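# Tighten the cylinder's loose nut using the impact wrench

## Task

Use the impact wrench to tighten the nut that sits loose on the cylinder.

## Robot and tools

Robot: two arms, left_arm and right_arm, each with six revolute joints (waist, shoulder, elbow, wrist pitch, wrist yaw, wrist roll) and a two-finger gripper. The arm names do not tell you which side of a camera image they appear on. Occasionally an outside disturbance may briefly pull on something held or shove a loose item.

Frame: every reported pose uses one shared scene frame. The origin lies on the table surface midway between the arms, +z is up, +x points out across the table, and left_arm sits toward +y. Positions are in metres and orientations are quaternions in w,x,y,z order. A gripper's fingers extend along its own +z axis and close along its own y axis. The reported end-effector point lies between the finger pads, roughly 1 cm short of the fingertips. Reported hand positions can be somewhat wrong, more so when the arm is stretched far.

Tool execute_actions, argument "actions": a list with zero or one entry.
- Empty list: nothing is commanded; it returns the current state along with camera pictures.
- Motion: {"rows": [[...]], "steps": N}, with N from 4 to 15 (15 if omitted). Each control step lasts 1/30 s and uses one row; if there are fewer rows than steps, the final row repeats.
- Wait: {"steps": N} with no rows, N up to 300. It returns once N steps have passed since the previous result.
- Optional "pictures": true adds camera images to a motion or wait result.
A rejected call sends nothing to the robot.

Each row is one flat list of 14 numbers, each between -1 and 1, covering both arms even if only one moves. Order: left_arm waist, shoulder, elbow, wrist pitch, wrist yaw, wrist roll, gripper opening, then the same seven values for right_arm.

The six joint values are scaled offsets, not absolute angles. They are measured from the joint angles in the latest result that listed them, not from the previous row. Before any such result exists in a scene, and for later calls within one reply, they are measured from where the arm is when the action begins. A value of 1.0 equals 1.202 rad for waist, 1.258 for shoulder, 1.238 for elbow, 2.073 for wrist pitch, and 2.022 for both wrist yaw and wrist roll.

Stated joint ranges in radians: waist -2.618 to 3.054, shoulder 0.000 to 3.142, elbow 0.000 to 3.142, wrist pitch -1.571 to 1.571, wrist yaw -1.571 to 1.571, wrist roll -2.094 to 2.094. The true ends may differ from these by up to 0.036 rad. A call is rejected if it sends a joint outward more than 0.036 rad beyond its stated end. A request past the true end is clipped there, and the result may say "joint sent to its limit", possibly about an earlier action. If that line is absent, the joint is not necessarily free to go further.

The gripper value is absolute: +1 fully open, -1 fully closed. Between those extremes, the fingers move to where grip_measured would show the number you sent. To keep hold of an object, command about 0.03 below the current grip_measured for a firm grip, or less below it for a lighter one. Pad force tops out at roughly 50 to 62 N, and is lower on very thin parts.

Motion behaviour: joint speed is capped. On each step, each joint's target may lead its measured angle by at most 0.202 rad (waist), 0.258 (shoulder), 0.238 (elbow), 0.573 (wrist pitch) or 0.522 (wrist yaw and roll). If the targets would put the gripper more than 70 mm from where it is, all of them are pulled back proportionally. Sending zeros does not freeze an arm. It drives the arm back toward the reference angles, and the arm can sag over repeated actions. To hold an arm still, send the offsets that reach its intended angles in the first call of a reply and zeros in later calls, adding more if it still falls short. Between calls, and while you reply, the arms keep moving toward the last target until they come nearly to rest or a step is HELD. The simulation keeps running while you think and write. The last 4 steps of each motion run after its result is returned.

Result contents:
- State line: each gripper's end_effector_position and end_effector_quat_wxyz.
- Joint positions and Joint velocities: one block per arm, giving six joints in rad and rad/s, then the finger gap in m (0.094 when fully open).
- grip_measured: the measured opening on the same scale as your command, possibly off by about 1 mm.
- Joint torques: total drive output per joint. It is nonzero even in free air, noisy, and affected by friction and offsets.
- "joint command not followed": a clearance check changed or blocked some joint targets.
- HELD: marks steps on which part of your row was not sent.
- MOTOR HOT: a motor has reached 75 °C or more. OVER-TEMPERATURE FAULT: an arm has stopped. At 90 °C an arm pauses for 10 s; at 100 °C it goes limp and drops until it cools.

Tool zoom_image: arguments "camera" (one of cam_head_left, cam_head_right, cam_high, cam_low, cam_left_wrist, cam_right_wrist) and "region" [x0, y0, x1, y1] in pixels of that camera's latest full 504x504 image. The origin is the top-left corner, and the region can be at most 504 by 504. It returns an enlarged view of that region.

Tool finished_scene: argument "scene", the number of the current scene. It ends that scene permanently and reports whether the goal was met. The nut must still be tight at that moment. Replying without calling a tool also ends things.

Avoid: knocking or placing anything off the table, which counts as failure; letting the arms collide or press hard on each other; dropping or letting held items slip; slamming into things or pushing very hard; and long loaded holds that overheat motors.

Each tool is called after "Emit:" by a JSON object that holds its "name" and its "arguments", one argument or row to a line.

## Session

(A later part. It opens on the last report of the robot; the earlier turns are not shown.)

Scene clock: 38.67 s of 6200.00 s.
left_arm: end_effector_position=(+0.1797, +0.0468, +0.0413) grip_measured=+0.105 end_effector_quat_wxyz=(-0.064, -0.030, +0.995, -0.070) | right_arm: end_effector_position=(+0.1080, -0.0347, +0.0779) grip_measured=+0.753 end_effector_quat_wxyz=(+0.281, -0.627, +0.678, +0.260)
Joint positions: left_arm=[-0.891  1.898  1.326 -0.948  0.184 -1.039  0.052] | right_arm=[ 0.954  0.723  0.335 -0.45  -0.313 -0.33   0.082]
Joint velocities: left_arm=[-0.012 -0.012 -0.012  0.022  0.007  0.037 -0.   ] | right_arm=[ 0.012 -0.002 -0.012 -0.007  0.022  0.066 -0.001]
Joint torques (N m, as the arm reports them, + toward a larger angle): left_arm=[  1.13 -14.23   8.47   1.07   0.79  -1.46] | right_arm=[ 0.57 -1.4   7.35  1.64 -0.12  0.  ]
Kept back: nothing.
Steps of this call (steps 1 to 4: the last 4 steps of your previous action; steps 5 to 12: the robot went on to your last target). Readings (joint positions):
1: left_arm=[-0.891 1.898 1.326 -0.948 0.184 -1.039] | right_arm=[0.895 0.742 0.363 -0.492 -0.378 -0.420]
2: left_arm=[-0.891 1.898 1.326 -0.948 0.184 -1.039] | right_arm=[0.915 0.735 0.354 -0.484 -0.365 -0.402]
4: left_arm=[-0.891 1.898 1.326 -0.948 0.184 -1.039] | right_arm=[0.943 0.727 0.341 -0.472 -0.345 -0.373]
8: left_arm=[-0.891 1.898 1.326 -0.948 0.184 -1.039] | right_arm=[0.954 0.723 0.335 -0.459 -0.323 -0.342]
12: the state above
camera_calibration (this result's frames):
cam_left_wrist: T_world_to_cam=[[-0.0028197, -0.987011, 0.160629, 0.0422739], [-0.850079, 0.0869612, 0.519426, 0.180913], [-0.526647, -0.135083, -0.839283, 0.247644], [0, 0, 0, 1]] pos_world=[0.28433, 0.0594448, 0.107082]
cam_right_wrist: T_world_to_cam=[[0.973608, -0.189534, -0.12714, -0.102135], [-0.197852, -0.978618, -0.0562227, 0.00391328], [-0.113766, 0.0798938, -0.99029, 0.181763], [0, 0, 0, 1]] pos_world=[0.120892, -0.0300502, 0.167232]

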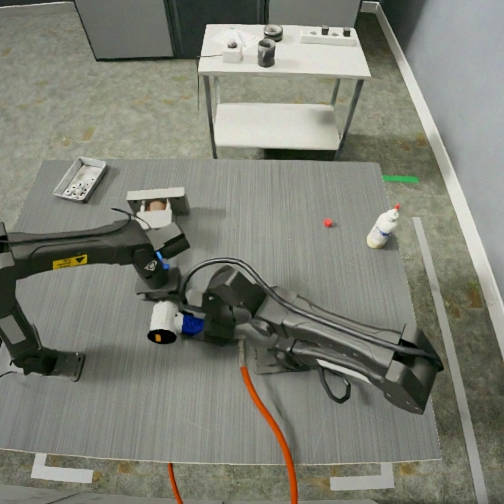

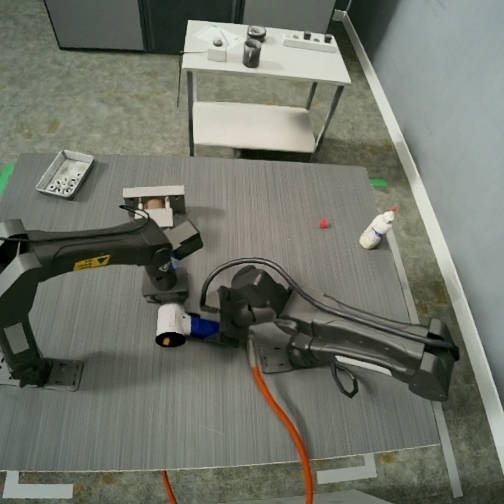

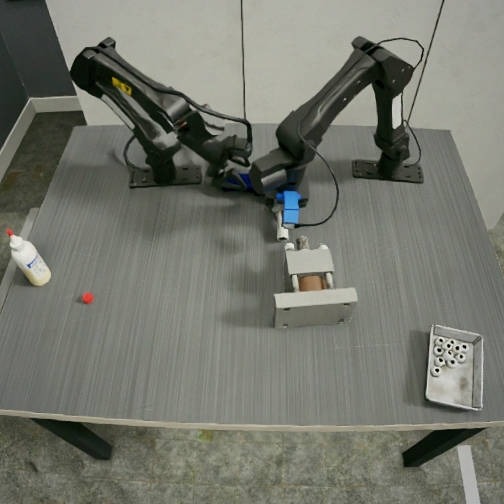

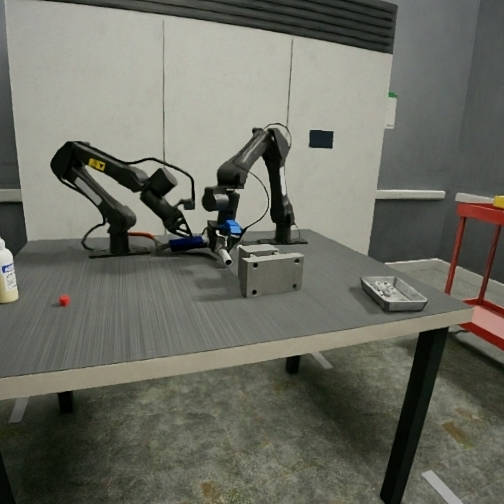

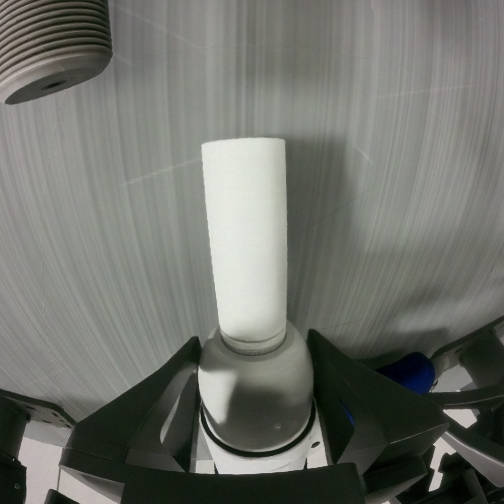

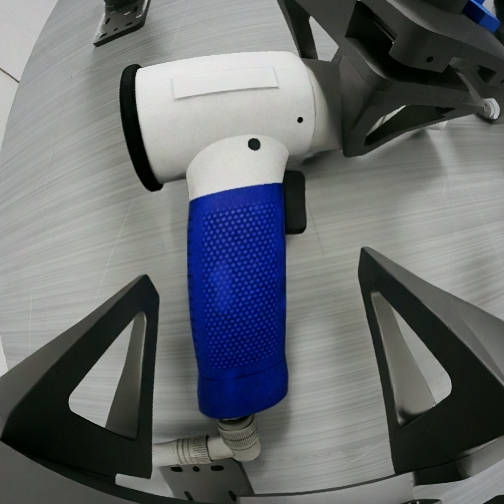

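Emit:
{"name": "execute_actions", "arguments": {
  "actions": [
    {"rows": [[0.0115,-0.056,0.025,0.026,0.041,-0.07,0.06,0.0077,-0.01,-0.002,0.022,0.0051,0.0064,0.75],[0.0115,-0.056,0.025,0.026,0.041,-0.07,0.06,0.0108,0.0044,-0.0037,0.0356,0.0076,0.0092,0.75],[0.0115,-0.056,0.025,0.026,0.041,-0.07,0.06,0.0159,0.0236,-0.0064,0.051,0.0105,0.0124,0.75],[0.0115,-0.056,0.025,0.026,0.041,-0.07,0.06,0.0228,0.0411,-0.01,0.0684,0.0137,0.016,0.75],[0.0115,-0.056,0.025,0.026,0.041,-0.07,0.06,0.0312,0.0622,-0.0144,0.0876,0.0172,0.02,0.75],[0.0115,-0.056,0.025,0.026,0.041,-0.07,0.06,0.0405,0.0858,-0.0193,0.1069,0.0208,0.024,0.75],[0.0115,-0.056,0.025,0.026,0.041,-0.07,0.06,0.0506,0.1115,-0.0247,0.1261,0.0244,0.028,0.75],[0.0115,-0.056,0.025,0.026,0.041,-0.07,0.06,0.0608,0.1373,-0.03,0.1454,0.0279,0.032,0.75],[0.0115,-0.056,0.025,0.026,0.041,-0.07,0.06,0.0709,0.163,-0.0354,0.1627,0.0311,0.0356,0.75],[0.0115,-0.056,0.025,0.026,0.041,-0.07,0.06,0.0803,0.1866,-0.0403,0.1781,0.034,0.0388,0.75],[0.0115,-0.056,0.025,0.026,0.041,-0.07,0.06,0.0886,0.2077,-0.0447,0.1896,0.0361,0.0412,0.75],[0.0115,-0.056,0.025,0.026,0.041,-0.07,0.06,0.0955,0.2252,-0.0483,0.1979,0.0376,0.0429,0.75],[0.0115,-0.056,0.025,0.026,0.041,-0.07,0.06,0.1006,0.2381,-0.051,0.2021,0.0384,0.0438,0.75],[0.0115,-0.056,0.025,0.026,0.041,-0.07,0.06,0.1037,0.2461,-0.0527,0.2031,0.0386,0.044,0.75],[0.0115,-0.056,0.025,0.026,0.041,-0.07,0.06,0.1048,0.2488,-0.0533,0.2031,0.0386,0.044,0.75]], "steps": 15}
  ]
}}

Emit:
{"name": "execute_actions", "arguments": {
  "actions": [
    {"steps": 13}
  ],
  "pictures": true
}}

Scene clock: 40.50 s of 6200.00 s.
left_arm: end_effector_position=(+0.1797, +0.0468, +0.0413) grip_measured=+0.105 end_effector_quat_wxyz=(-0.064, -0.030, +0.995, -0.070) | right_arm: end_effector_position=(+0.1084, -0.0091, +0.0559) grip_measured=+0.753 end_effector_quat_wxyz=(+0.279, -0.631, +0.675, +0.260)
Joint positions: left_arm=[-0.891  1.898  1.326 -0.948  0.184 -1.039  0.052] | right_arm=[ 1.035  0.926  0.297 -0.197 -0.265 -0.277  0.082]
Joint velocities: left_arm=[-0.007  0.012 -0.007 -0.051 -0.022 -0.007 -0.001] | right_arm=[ 0.31   0.916 -0.222  0.886  0.154  0.168 -0.001]
Joint torques (N m, as the arm reports them, + toward a larger angle): left_arm=[  1.13 -14.22   8.47   1.07   0.79  -1.47] | right_arm=[ 0.48 -0.47  6.83  1.57 -0.08  0.05]
Steps of this call (steps 1 to 30: the robot went on to your last target; steps 31 to 44: nothing new was sent; steps 45 to 55: the first 11 steps of this action). Readings (joint positions):
45: left_arm=[-0.891 1.898 1.326 -0.948 0.184 -1.039] | right_arm=[0.954 0.723 0.335 -0.443 -0.306 -0.321]
46: left_arm=[-0.891 1.898 1.326 -0.948 0.184 -1.039] | right_arm=[0.955 0.723 0.335 -0.437 -0.305 -0.321]
48: left_arm=[-0.891 1.898 1.326 -0.948 0.184 -1.039] | right_arm=[0.962 0.733 0.335 -0.408 -0.299 -0.316]
52: left_arm=[-0.891 1.898 1.326 -0.948 0.184 -1.039] | right_arm=[0.999 0.827 0.320 -0.292 -0.281 -0.296]
55: the state above

Scene clock: 40.93 s of 6200.00 s.
left_arm: end_effector_position=(+0.1797, +0.0468, +0.0413) grip_measured=+0.105 end_effector_quat_wxyz=(-0.064, -0.030, +0.995, -0.070) | right_arm: end_effector_position=(+0.1070, +0.0009, +0.0415) grip_measured=+0.753 end_effector_quat_wxyz=(+0.278, -0.631, +0.676, +0.260)
Joint positions: left_arm=[-0.891  1.898  1.326 -0.948  0.184 -1.039  0.052] | right_arm=[ 1.072  1.031  0.269 -0.057 -0.239 -0.247  0.082]
Joint velocities: left_arm=[ 0.012 -0.012 -0.012 -0.051 -0.007  0.037  0.   ] | right_arm=[-0.012  0.012 -0.002  0.037 -0.022  0.007 -0.   ]
Joint torques (N m, as the arm reports them, + toward a larger angle): left_arm=[  1.13 -14.22   8.47   1.07   0.79  -1.47] | right_arm=[ 0.57 -0.85  6.91  1.66 -0.05  0.01]
Kept back: nothing.
Steps of this call (steps 1 to 4: the last 4 steps of your previous action; steps 5 to 13: the robot went on to your last target). Readings (joint positions):
1: left_arm=[-0.891 1.898 1.326 -0.948 0.184 -1.039] | right_arm=[1.046 0.956 0.290 -0.170 -0.260 -0.271]
2: left_arm=[-0.891 1.898 1.326 -0.948 0.184 -1.039] | right_arm=[1.055 0.982 0.283 -0.147 -0.255 -0.266]
4: left_arm=[-0.891 1.898 1.326 -0.948 0.184 -1.039] | right_arm=[1.067 1.018 0.274 -0.115 -0.249 -0.259]
8: left_arm=[-0.891 1.898 1.326 -0.948 0.184 -1.039] | right_arm=[1.072 1.031 0.269 -0.081 -0.242 -0.251]
13: the state above
camera_calibration (this result's frames):
cam_left_wrist: T_world_to_cam=[[-0.0028197, -0.987011, 0.160629, 0.0422739], [-0.850079, 0.0869612, 0.519426, 0.180913], [-0.526647, -0.135083, -0.839283, 0.247644], [0, 0, 0, 1]] pos_world=[0.28433, 0.0594448, 0.107082]
cam_right_wrist: T_world_to_cam=[[0.975138, -0.180966, -0.127895, -0.0992293], [-0.188844, -0.980612, -0.0523229, 0.0353934], [-0.115947, 0.0751742, -0.990407, 0.143021], [0, 0, 0, 1]] pos_world=[0.120029, 0.00599864, 0.13081]

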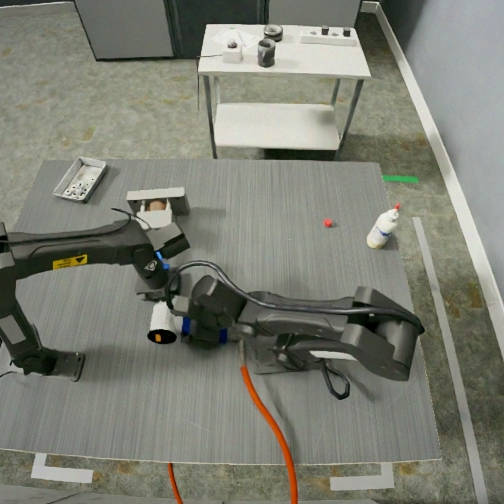

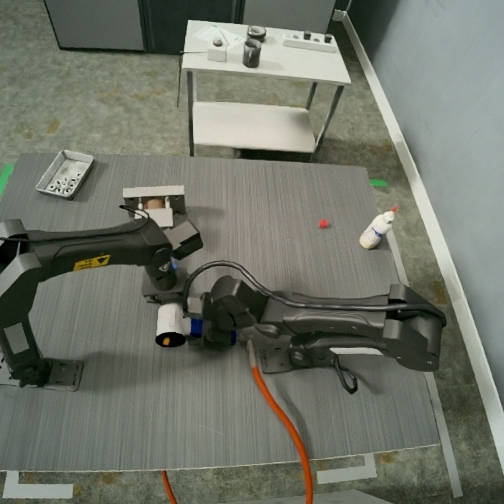

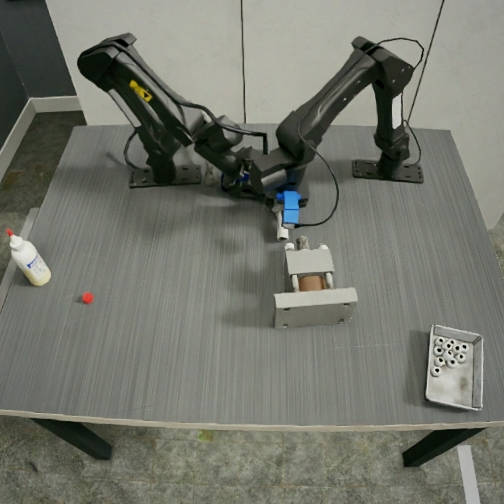

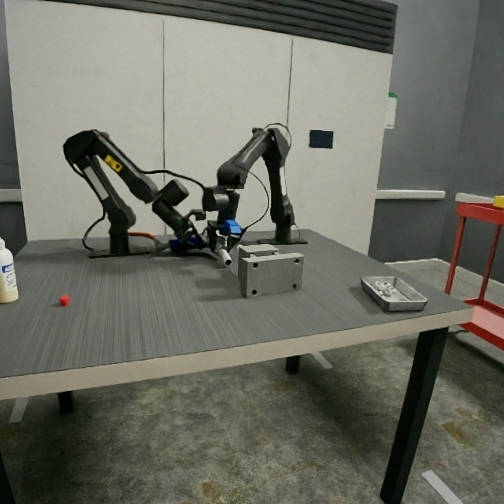

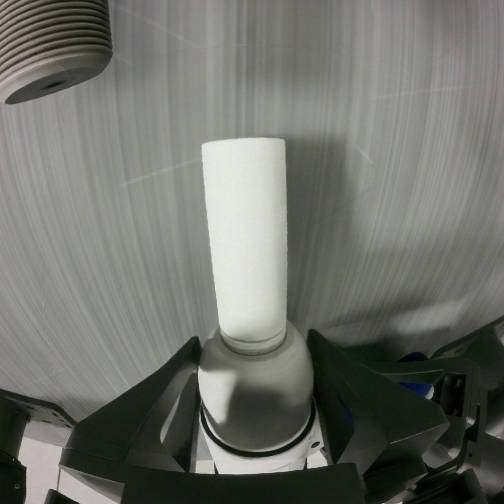

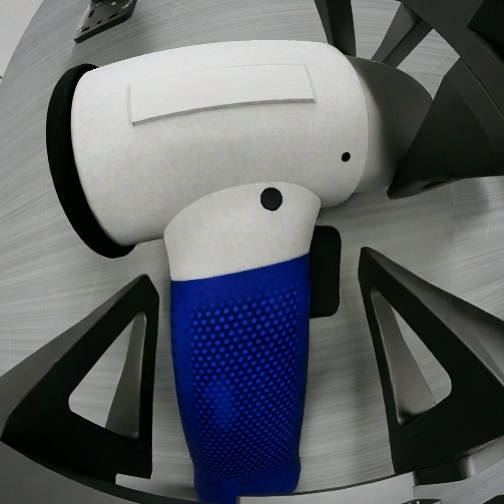

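Emit:
{"name": "execute_actions", "arguments": {
  "actions": [
    {"rows": [[0.0115,-0.056,0.025,0.026,0.041,-0.07,0.06,0.005,0,0.004,0.008,0,0,0.66],[0.0115,-0.056,0.025,0.026,0.041,-0.07,0.06,0.004,0,0.004,0.008,0,0,0.57],[0.0115,-0.056,0.025,0.026,0.041,-0.07,0.06,0.003,0,0.004,0.008,0,0,0.49],[0.0115,-0.056,0.025,0.026,0.041,-0.07,0.06,0.002,0,0.004,0.008,0,0,0.42],[0.0115,-0.056,0.025,0.026,0.041,-0.07,0.06,0.001,0,0.004,0.008,0,0,0.37],[0.0115,-0.056,0.025,0.026,0.041,-0.07,0.06,0,0,0.004,0.008,0,0,0.33],[0.0115,-0.056,0.025,0.026,0.041,-0.07,0.06,0,0,0.004,0.008,0,0,0.3],[0.0115,-0.056,0.025,0.026,0.041,-0.07,0.06,0,0,0.004,0.008,0,0,0.28],[0.0115,-0.056,0.025,0.026,0.041,-0.07,0.06,0,0,0.004,0.008,0,0,0.265],[0.0115,-0.056,0.025,0.026,0.041,-0.07,0.06,0,0,0.004,0.008,0,0,0.25],[0.0115,-0.056,0.025,0.026,0.041,-0.07,0.06,0,0,0.004,0.008,0,0,0.24]], "steps": 11}
  ]
}}

Emit:
{"name": "execute_actions", "arguments": {
  "actions": [
    {"steps": 8}
  ],
  "pictures": true
}}

Scene clock: 41.67 s of 6200.00 s.
left_arm: end_effector_position=(+0.1797, +0.0468, +0.0413) grip_measured=+0.105 end_effector_quat_wxyz=(-0.064, -0.030, +0.995, -0.070) | right_arm: end_effector_position=(+0.1080, +0.0022, +0.0429) grip_measured=+0.320 end_effector_quat_wxyz=(+0.282, -0.629, +0.675, +0.261)
Joint positions: left_arm=[-0.891  1.898  1.326 -0.948  0.184 -1.04   0.052] | right_arm=[ 1.072  1.031  0.269 -0.048 -0.237 -0.245  0.062]
Joint velocities: left_arm=[-0.022  0.007  0.017 -0.007 -0.022 -0.095  0.   ] | right_arm=[-0.007  0.017 -0.007  0.007  0.007  0.022 -0.031]
Joint torques (N m, as the arm reports them, + toward a larger angle): left_arm=[  1.15 -14.19   8.4    1.06   0.79  -1.45] | right_arm=[ 0.   -1.16  7.39  1.55 -0.14 -0.08]
Steps of this call (steps 1 to 15: the robot went on to your last target; steps 16 to 22: the first 7 steps of this action). Readings (joint positions):
16: left_arm=[-0.891 1.898 1.326 -0.948 0.184 -1.040] | right_arm=[1.072 1.031 0.269 -0.048 -0.237 -0.246]
17: left_arm=[-0.891 1.898 1.326 -0.948 0.184 -1.040] | right_arm=[1.072 1.031 0.269 -0.048 -0.237 -0.246]
19: left_arm=[-0.891 1.898 1.326 -0.948 0.184 -1.040] | right_arm=[1.072 1.031 0.269 -0.048 -0.237 -0.246]
22: the state above

Scene clock: 41.93 s of 6200.00 s.
left_arm: end_effector_position=(+0.1800, +0.0476, +0.0411) grip_measured=+0.105 end_effector_quat_wxyz=(-0.063, -0.036, +0.995, -0.068) | right_arm: end_effector_position=(+0.1080, +0.0022, +0.0429) grip_measured=+0.246 end_effector_quat_wxyz=(+0.282, -0.629, +0.675, +0.261)
Joint positions: left_arm=[-0.891  1.898  1.326 -0.95   0.18  -1.051  0.052] | right_arm=[ 1.072  1.031  0.269 -0.048 -0.236 -0.245  0.059]
Joint velocities: left_arm=[-0.002 -0.007 -0.012  0.007 -0.022 -0.007 -0.   ] | right_arm=[ 0.002  0.002 -0.017 -0.125 -0.022 -0.022  0.001]
Joint torques (N m, as the arm reports them, + toward a larger angle): left_arm=[  1.11 -14.23   8.48   1.09   0.84  -1.33] | right_arm=[ 0.   -1.23  7.39  1.56 -0.11 -0.04]
Kept back: nothing.
Steps of this call (steps 1 to 4: the last 4 steps of your previous action; steps 5 to 8: the robot went on to your last target). Readings (joint positions):
1: left_arm=[-0.891 1.898 1.326 -0.948 0.184 -1.042] | right_arm=[1.072 1.031 0.269 -0.048 -0.236 -0.245]
2: left_arm=[-0.891 1.898 1.326 -0.948 0.183 -1.045] | right_arm=[1.072 1.031 0.269 -0.048 -0.236 -0.245]
4: left_arm=[-0.891 1.898 1.326 -0.949 0.180 -1.048] | right_arm=[1.072 1.031 0.269 -0.048 -0.236 -0.245]
8: the state above
camera_calibration (this result's frames):
cam_left_wrist: T_world_to_cam=[[0.00874449, -0.987825, 0.155325, 0.0412599], [-0.851404, 0.0741095, 0.519249, 0.18208], [-0.524438, -0.136785, -0.84039, 0.247531], [0, 0, 0, 1]] pos_world=[0.284478, 0.0611222, 0.107069]
cam_right_wrist: T_world_to_cam=[[0.975074, -0.182864, -0.125667, -0.0998799], [-0.191498, -0.979636, -0.0603522, 0.0375893], [-0.112071, 0.0829127, -0.990235, 0.143977], [0, 0, 0, 1]] pos_world=[0.120724, 0.00662182, 0.132288]

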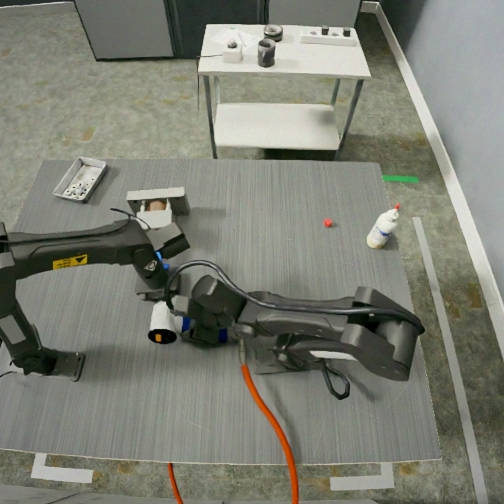

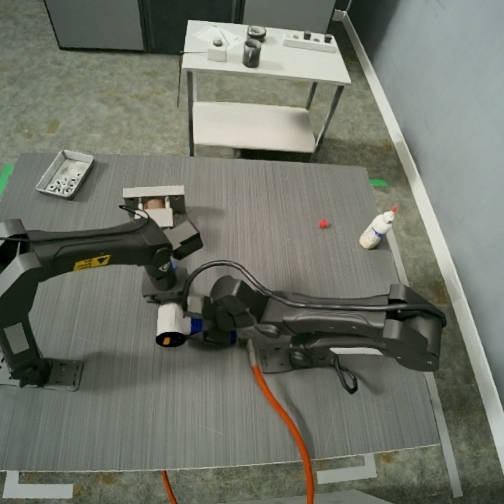

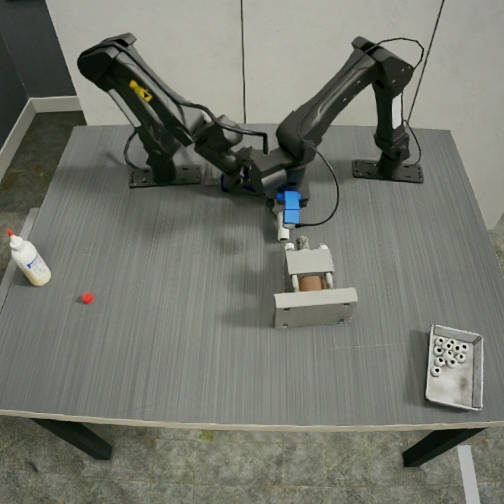

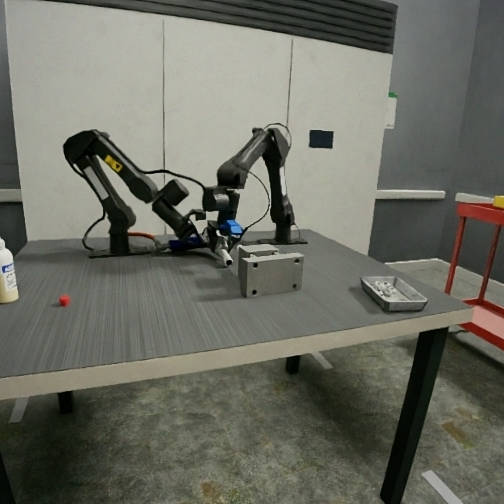

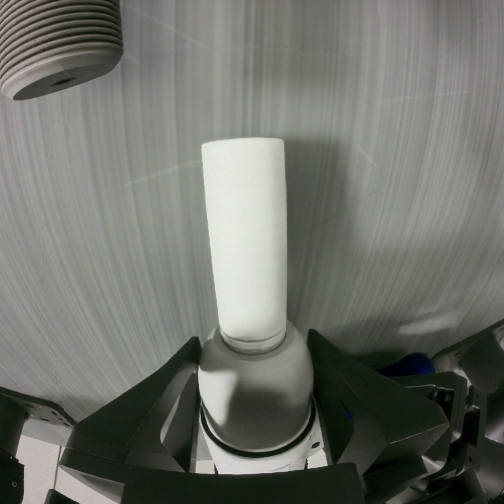

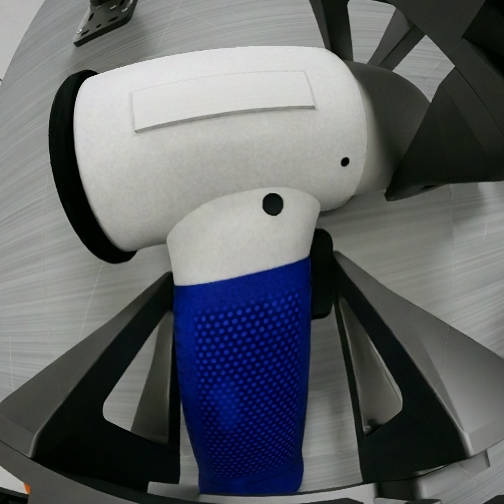

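Emit:
{"name": "zoom_image", "arguments": {
  "camera": "cam_low",
  "region": [160, 200, 270, 290]
}}

Emit:
{"name": "zoom_image", "arguments": {
  "camera": "cam_high",
  "region": [240, 170, 360, 290]
}}

Region (160, 200, 270, 290) of cam_low's 504x504 image, scaled by 4.582, with more detail than that image has; it fills the top 412 rows of this view, and the rest is white.

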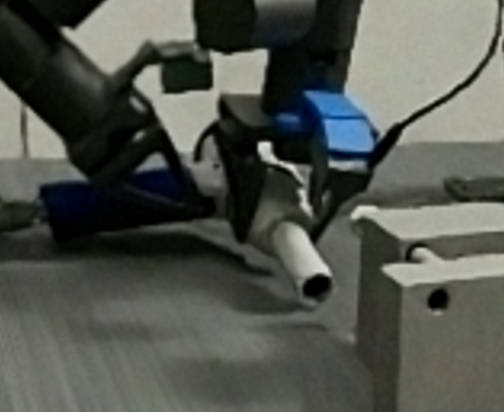

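Region (240, 170, 360, 290) of cam_high's 504x504 image, scaled by 4.200, with more detail than that image has.

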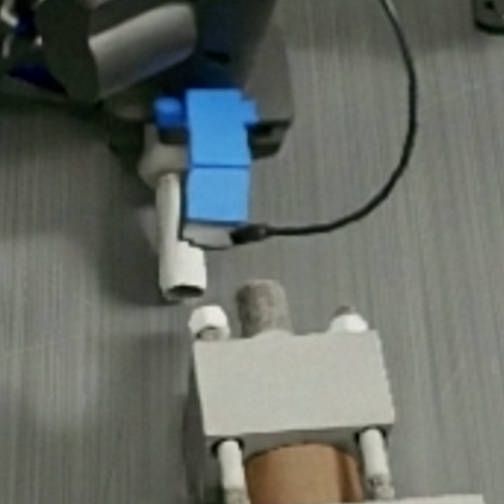

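Emit:
{"name": "zoom_image", "arguments": {
  "camera": "cam_head_right",
  "region": [130, 240, 260, 360]
}}

Region (130, 240, 260, 360) of cam_head_right's 504x504 image, scaled by 3.877, with more detail than that image has; it fills the top 465 rows of this view, and the rest is white.

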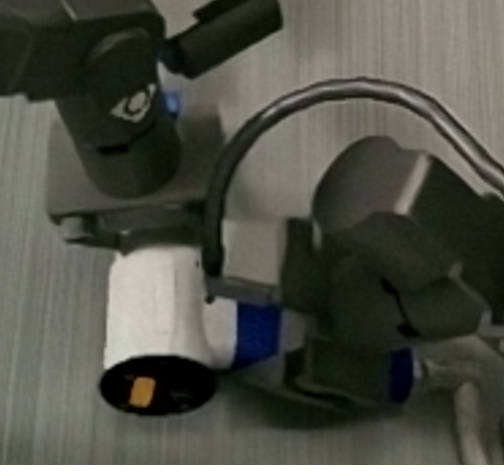

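Emit:
{"name": "execute_actions", "arguments": {
  "actions": []
}}

Scene clock: 46.63 s of 6200.00 s.
left_arm: end_effector_position=(+0.1800, +0.0476, +0.0411) grip_measured=+0.105 end_effector_quat_wxyz=(-0.063, -0.036, +0.995, -0.068) | right_arm: end_effector_position=(+0.1080, +0.0022, +0.0429) grip_measured=+0.246 end_effector_quat_wxyz=(+0.282, -0.629, +0.675, +0.261)
Joint positions: left_arm=[-0.891  1.898  1.326 -0.95   0.18  -1.051  0.052] | right_arm=[ 1.072  1.031  0.269 -0.048 -0.236 -0.245  0.059]
Joint velocities: left_arm=[ 0.007 -0.007 -0.002 -0.066  0.037  0.066  0.001] | right_arm=[ 0.007 -0.007 -0.012 -0.022 -0.007 -0.007  0.   ]
Joint torques (N m, as the arm reports them, + toward a larger angle): left_arm=[  1.13 -14.22   8.47   1.08   0.82  -1.35] | right_arm=[ 0.   -1.22  7.39  1.56 -0.11 -0.04]
Kept back: nothing.
Steps of this call (steps 1 to 30: the robot went on to your last target; steps 31 to 141: nothing new was sent). Readings (joint positions):
1: left_arm=[-0.891 1.898 1.326 -0.950 0.180 -1.051] | right_arm=[1.072 1.031 0.269 -0.048 -0.236 -0.245]
2: left_arm=[-0.891 1.898 1.326 -0.950 0.180 -1.051] | right_arm=[1.072 1.031 0.269 -0.048 -0.236 -0.245]
4: left_arm=[-0.891 1.898 1.326 -0.950 0.180 -1.051] | right_arm=[1.072 1.031 0.269 -0.048 -0.236 -0.245]
8: left_arm=[-0.891 1.898 1.326 -0.950 0.180 -1.051] | right_arm=[1.072 1.031 0.269 -0.048 -0.236 -0.245]
141: the state above
All arms were judged still, so your last target was given up. Only a new action makes them travel on or press farther. Fingers that are still opening or closing keep moving.
camera_calibration (this result's frames):
cam_left_wrist: T_world_to_cam=[[0.00912312, -0.987829, 0.155279, 0.0411938], [-0.851404, 0.0737664, 0.519298, 0.182094], [-0.524431, -0.136943, -0.840368, 0.247537], [0, 0, 0, 1]] pos_world=[0.284476, 0.0611584, 0.107064]
cam_right_wrist: T_world_to_cam=[[0.975074, -0.182864, -0.125667, -0.0998799], [-0.191498, -0.979636, -0.0603522, 0.0375893], [-0.112071, 0.0829127, -0.990235, 0.143977], [0, 0, 0, 1]] pos_world=[0.120724, 0.00662182, 0.132288]

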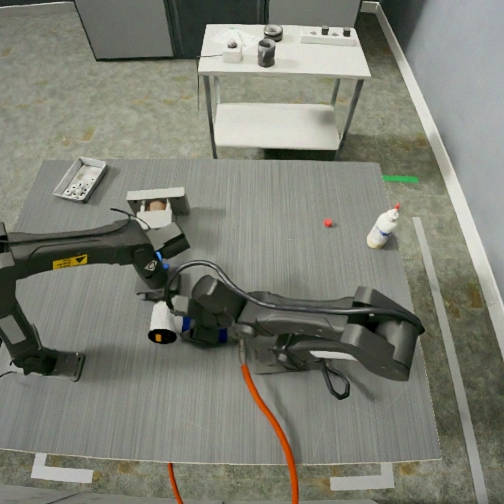

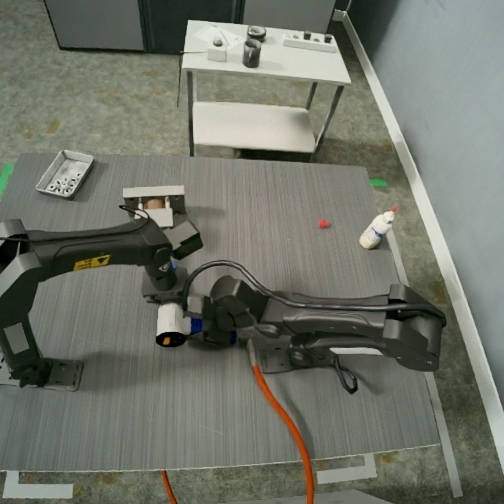

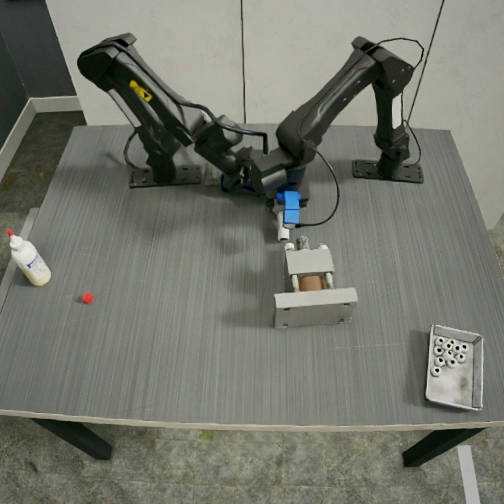

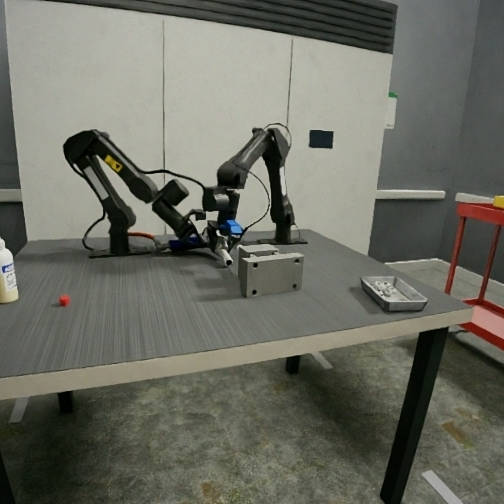

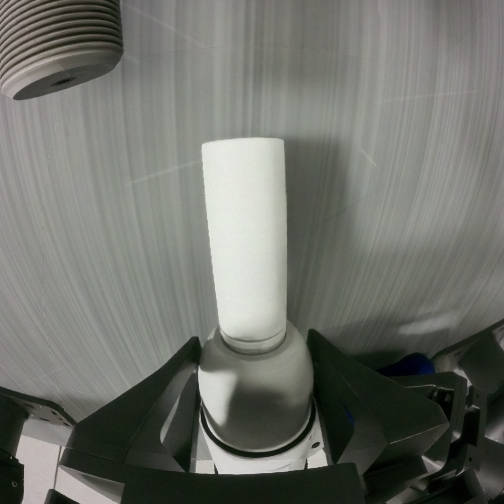

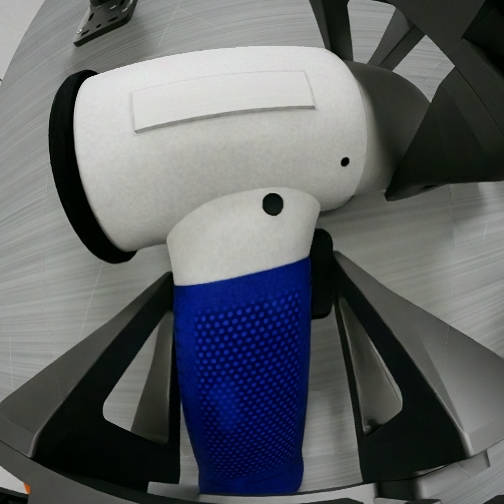

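Emit:
{"name": "zoom_image", "arguments": {
  "camera": "cam_low",
  "region": [150, 170, 280, 290]
}}

Emit:
{"name": "zoom_image", "arguments": {
  "camera": "cam_head_left",
  "region": [120, 230, 260, 360]
}}

Region (150, 170, 280, 290) of cam_low's 504x504 image, scaled by 3.877, with more detail than that image has; it fills the top 465 rows of this view, and the rest is white.

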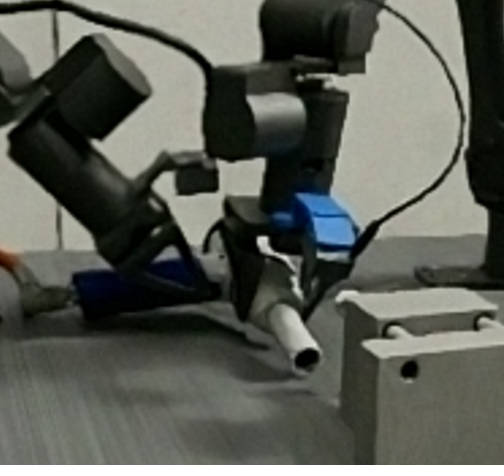

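Region (120, 230, 260, 360) of cam_head_left's 504x504 image, scaled by 3.600, with more detail than that image has; it fills the top 468 rows of this view, and the rest is white.

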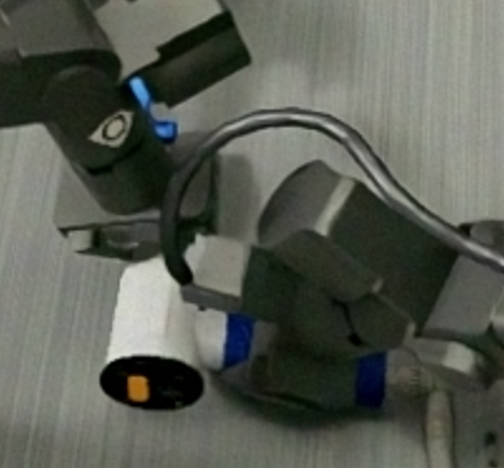

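Emit:
{"name": "execute_actions", "arguments": {
  "actions": [
    {"rows": [[0.010,-0.058,0.038,0.0259,0.0323,-0.0709,0.06,-0.0025,-0.0095,0.008,0.002,-0.0033,-0.0048,0.24],[0.0083,-0.0596,0.050,0.0255,0.0202,-0.0786,0.06,-0.005,-0.019,0.0113,-0.0069,-0.0074,-0.0133,0.24],[0.0074,-0.0608,0.0505,0.0249,0.0121,-0.0829,0.06,-0.0061,-0.0203,0.0121,-0.0123,-0.0090,-0.0219,0.24],[0.0049,-0.0642,0.0521,0.0240,0.0014,-0.0886,0.06,-0.0093,-0.0241,0.0144,-0.0193,-0.0111,-0.0333,0.24],[0.0009,-0.0698,0.0547,0.0231,-0.0112,-0.0953,0.06,-0.0145,-0.0302,0.0181,-0.0277,-0.0136,-0.0469,0.24],[-0.0045,-0.0771,0.0580,0.0220,-0.0251,-0.1027,0.06,-0.0214,-0.0382,0.0230,-0.0369,-0.0164,-0.0617,0.24],[-0.0108,-0.0857,0.0619,0.0209,-0.0394,-0.1103,0.06,-0.0294,-0.0477,0.0288,-0.0463,-0.0193,-0.0769,0.24],[-0.0177,-0.0951,0.0663,0.0198,-0.0533,-0.1177,0.06,-0.0383,-0.0581,0.0351,-0.0555,-0.0221,-0.0917,0.24],[-0.0248,-0.1049,0.0707,0.0189,-0.0659,-0.1244,0.06,-0.0474,-0.0689,0.0416,-0.0639,-0.0246,-0.1053,0.24],[-0.0317,-0.1143,0.0751,0.0180,-0.0766,-0.1301,0.06,-0.0563,-0.0793,0.0479,-0.0709,-0.0267,-0.1167,0.24],[-0.0380,-0.1229,0.0790,0.0174,-0.0847,-0.1344,0.06,-0.0643,-0.0888,0.0537,-0.0763,-0.0283,-0.1253,0.24],[-0.0434,-0.1302,0.0823,0.0170,-0.0898,-0.1371,0.06,-0.0712,-0.0968,0.0586,-0.0797,-0.0294,-0.1308,0.24],[-0.0474,-0.1358,0.0849,0.0169,-0.0915,-0.138,0.06,-0.0764,-0.1029,0.0623,-0.0808,-0.0297,-0.1326,0.24],[-0.0499,-0.1392,0.0865,0.0169,-0.0915,-0.138,0.06,-0.0796,-0.1067,0.0646,-0.0808,-0.0297,-0.1326,0.24],[-0.0508,-0.1404,0.087,0.0169,-0.0915,-0.138,0.06,-0.0807,-0.108,0.0654,-0.0808,-0.0297,-0.1326,0.24]], "steps": 15}
  ]
}}

Emit:
{"name": "execute_actions", "arguments": {
  "actions": [
    {"steps": 14}
  ],
  "pictures": true
}}

Scene clock: 56.30 s of 6200.00 s.
left_arm: end_effector_position=(+0.1848, +0.0464, +0.0584) grip_measured=+0.104 end_effector_quat_wxyz=(-0.008, -0.068, +0.996, -0.065) | right_arm: end_effector_position=(+0.1160, -0.0039, +0.0542) grip_measured=+0.246 end_effector_quat_wxyz=(-0.301, +0.661, -0.644, -0.243)
Joint positions: left_arm=[-0.933  1.841  1.328 -0.95   0.075 -1.157  0.052] | right_arm=[ 1.02   0.969  0.295 -0.137 -0.261 -0.384  0.059]
Joint velocities: left_arm=[-0.188 -0.374  0.061 -0.168 -0.505 -0.374 -0.001] | right_arm=[-0.281 -0.413  0.188 -0.388 -0.154 -0.608  0.001]
Joint torques (N m, as the arm reports them, + toward a larger angle): left_arm=[  0.77 -14.36  13.42   1.14   0.16  -1.13] | right_arm=[-0.52 -3.12  9.82  1.5  -0.22 -0.28]
Steps of this call (steps 1 to 279: nothing new was sent; steps 280 to 290: the first 11 steps of this action). Readings (joint positions):
280: left_arm=[-0.891 1.898 1.326 -0.950 0.178 -1.053] | right_arm=[1.072 1.031 0.269 -0.048 -0.236 -0.245]
281: left_arm=[-0.891 1.898 1.326 -0.950 0.176 -1.056] | right_arm=[1.072 1.031 0.269 -0.048 -0.236 -0.248]
283: left_arm=[-0.893 1.897 1.326 -0.951 0.171 -1.067] | right_arm=[1.070 1.031 0.269 -0.052 -0.236 -0.260]
287: left_arm=[-0.912 1.878 1.326 -0.949 0.130 -1.114] | right_arm=[1.048 1.007 0.276 -0.088 -0.245 -0.322]
290: the state above

Scene clock: 56.77 s of 6200.00 s.
left_arm: end_effector_position=(+0.1899, +0.0483, +0.0816) grip_measured=+0.104 end_effector_quat_wxyz=(+0.034, -0.086, +0.993, -0.067) | right_arm: end_effector_position=(+0.1236, -0.0046, +0.0714) grip_measured=+0.246 end_effector_quat_wxyz=(-0.326, +0.679, -0.615, -0.233)
Joint positions: left_arm=[-0.958  1.786  1.349 -0.983 -0.005 -1.214  0.052] | right_arm=[ 0.982  0.915  0.327 -0.196 -0.278 -0.482  0.059]
Joint velocities: left_arm=[-0.002 -0.032  0.007  0.037  0.007 -0.081  0.   ] | right_arm=[ 0.012 -0.017 -0.017  0.037 -0.022 -0.037 -0.   ]
Joint torques (N m, as the arm reports them, + toward a larger angle): left_arm=[  0.48 -13.04  13.02   1.42  -0.01  -1.21] | right_arm=[-0.48 -2.33  9.5   1.33 -0.3  -0.31]
Kept back: nothing.
Steps of this call (steps 1 to 4: the last 4 steps of your previous action; steps 5 to 14: the robot went on to your last target). Readings (joint positions):
1: left_arm=[-0.940 1.829 1.331 -0.954 0.056 -1.169] | right_arm=[1.010 0.955 0.302 -0.152 -0.265 -0.403]
2: left_arm=[-0.945 1.817 1.336 -0.959 0.039 -1.179] | right_arm=[1.001 0.943 0.309 -0.165 -0.269 -0.420]
4: left_arm=[-0.951 1.798 1.343 -0.970 0.012 -1.191] | right_arm=[0.988 0.924 0.320 -0.183 -0.274 -0.445]
8: left_arm=[-0.955 1.786 1.349 -0.981 -0.004 -1.203] | right_arm=[0.982 0.915 0.327 -0.192 -0.277 -0.471]
14: the state above
camera_calibration (this result's frames):
cam_left_wrist: T_world_to_cam=[[0.0928217, -0.984368, 0.149682, 0.0199235], [-0.93554, -0.0347679, 0.351506, 0.20433], [-0.340807, -0.172661, -0.924142, 0.260594], [0, 0, 0, 1]] pos_world=[0.278122, 0.0717105, 0.166021]
cam_right_wrist: T_world_to_cam=[[0.996486, -0.0800422, 0.0246617, -0.12563], [-0.0771511, -0.991821, -0.101677, 0.024336], [0.0325985, 0.0994175, -0.994512, 0.157013], [0, 0, 0, 1]] pos_world=[0.121948, -0.00152857, 0.161724]

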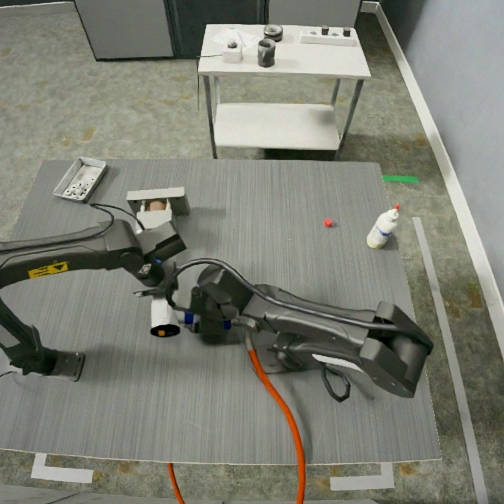

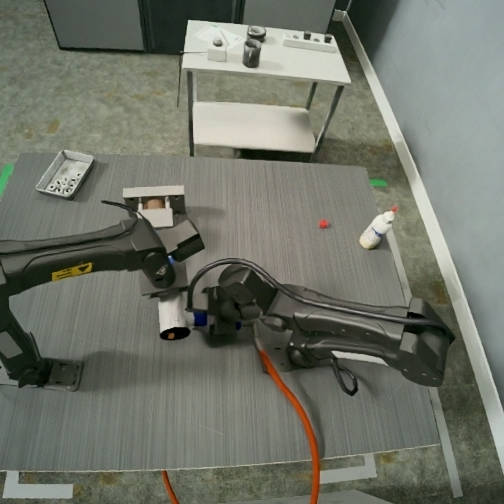

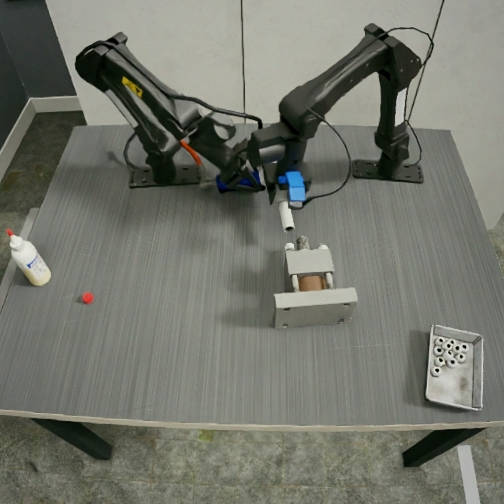

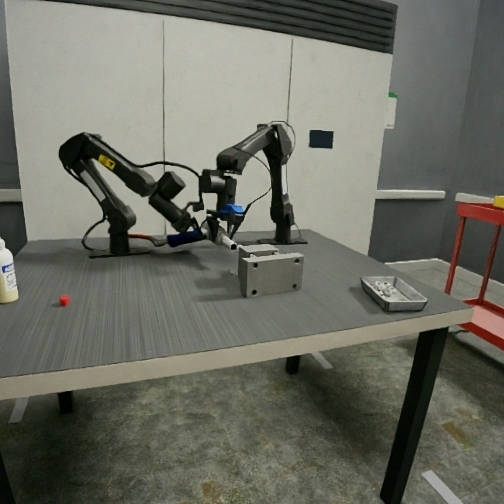

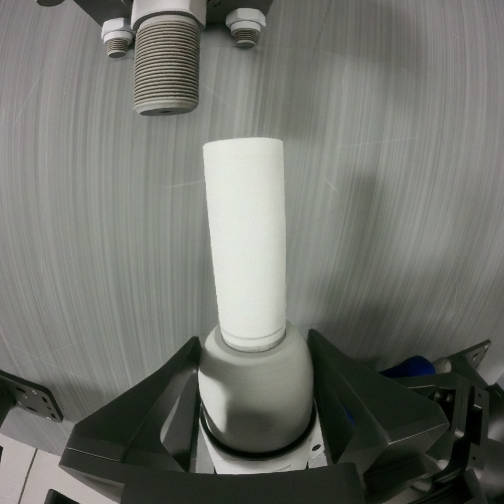

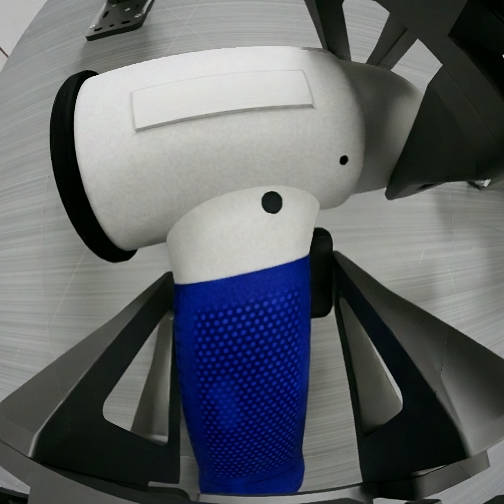

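Emit:
{"name": "zoom_image", "arguments": {
  "camera": "cam_low",
  "region": [180, 200, 290, 290]
}}

Emit:
{"name": "zoom_image", "arguments": {
  "camera": "cam_left_wrist",
  "region": [60, 0, 320, 200]
}}

Emit:
{"name": "execute_actions", "arguments": {
  "actions": [],
  "pictures": false
}}

Region (180, 200, 290, 290) of cam_low's 504x504 image, scaled by 4.582, with more detail than that image has; it fills the top 412 rows of this view, and the rest is white.

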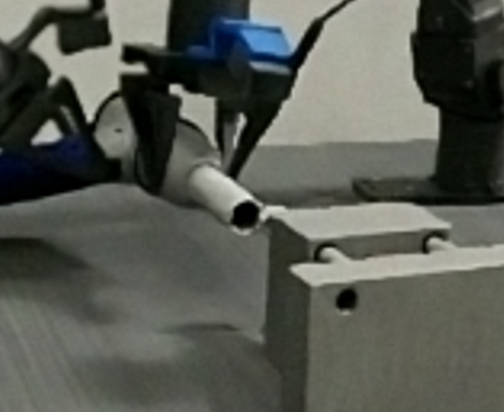

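Region (60, 0, 320, 200) of cam_left_wrist's 504x504 image, scaled by 1.938, with more detail than that image has; it fills the top 388 rows of this view, and the rest is white.

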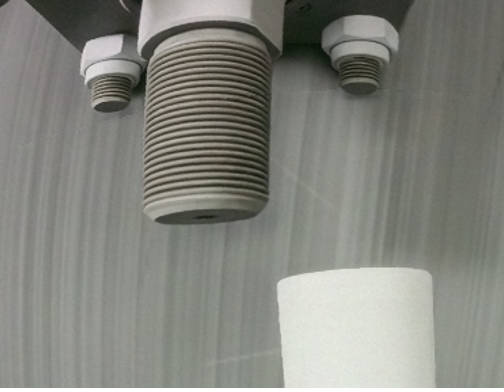

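Scene clock: 56.93 s of 6200.00 s.
left_arm: end_effector_position=(+0.1897, +0.0483, +0.0816) grip_measured=+0.104 end_effector_quat_wxyz=(+0.034, -0.087, +0.993, -0.067) | right_arm: end_effector_position=(+0.1236, -0.0047, +0.0713) grip_measured=+0.246 end_effector_quat_wxyz=(-0.326, +0.679, -0.615, -0.233)
Joint positions: left_arm=[-0.958  1.786  1.349 -0.984 -0.005 -1.216  0.052] | right_arm=[ 0.982  0.915  0.327 -0.196 -0.278 -0.483  0.059]
Joint velocities: left_arm=[ 0.007  0.007 -0.007  0.066 -0.007 -0.037 -0.   ] | right_arm=[-0.012  0.007 -0.002  0.051  0.007 -0.022  0.   ]
Joint torques (N m, as the arm reports them, + toward a larger angle): left_arm=[  0.51 -13.05  13.01   1.43  -0.01  -1.23] | right_arm=[-0.5  -2.34  9.53  1.31 -0.29 -0.3 ]
Kept back: nothing.
Steps of this call (steps 1 to 5: the robot went on to your last target). Readings (joint positions):
1: left_arm=[-0.958 1.786 1.349 -0.983 -0.005 -1.215] | right_arm=[0.982 0.915 0.327 -0.196 -0.278 -0.482]
2: left_arm=[-0.958 1.786 1.349 -0.984 -0.005 -1.215] | right_arm=[0.982 0.915 0.327 -0.196 -0.278 -0.482]
4: left_arm=[-0.958 1.786 1.349 -0.984 -0.005 -1.216] | right_arm=[0.982 0.915 0.327 -0.196 -0.278 -0.483]
5: the state above

Emit:
{"name": "zoom_image", "arguments": {
  "camera": "cam_low",
  "region": [196, 214, 266, 270]
}}

Emit:
{"name": "zoom_image", "arguments": {
  "camera": "cam_high",
  "region": [255, 170, 355, 300]
}}

Region (196, 214, 266, 270) of cam_low's 504x504 image, scaled by 7.200, with more detail than that image has; it fills the top 403 rows of this view, and the rest is white.

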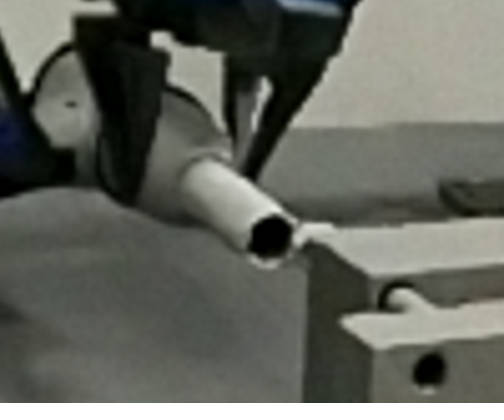

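Region (255, 170, 355, 300) of cam_high's 504x504 image, scaled by 3.877, with more detail than that image has; it fills the left 388 columns of this view, and the rest is white.

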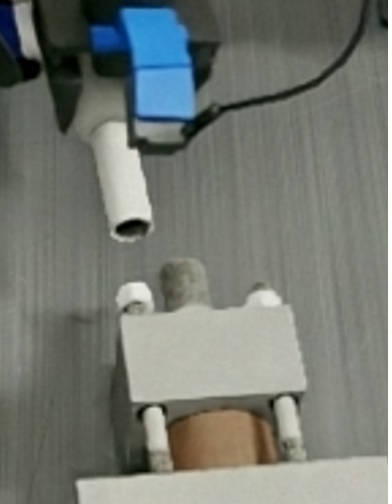

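Emit:
{"name": "zoom_image", "arguments": {
  "camera": "cam_left_wrist",
  "region": [190, 125, 310, 365]
}}

Region (190, 125, 310, 365) of cam_left_wrist's 504x504 image, scaled by 2.100, with more detail than that image has.

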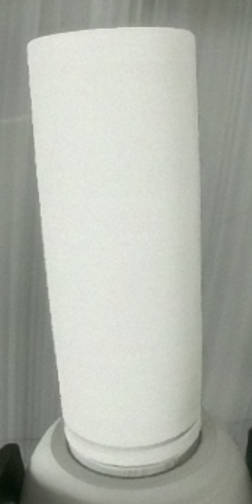

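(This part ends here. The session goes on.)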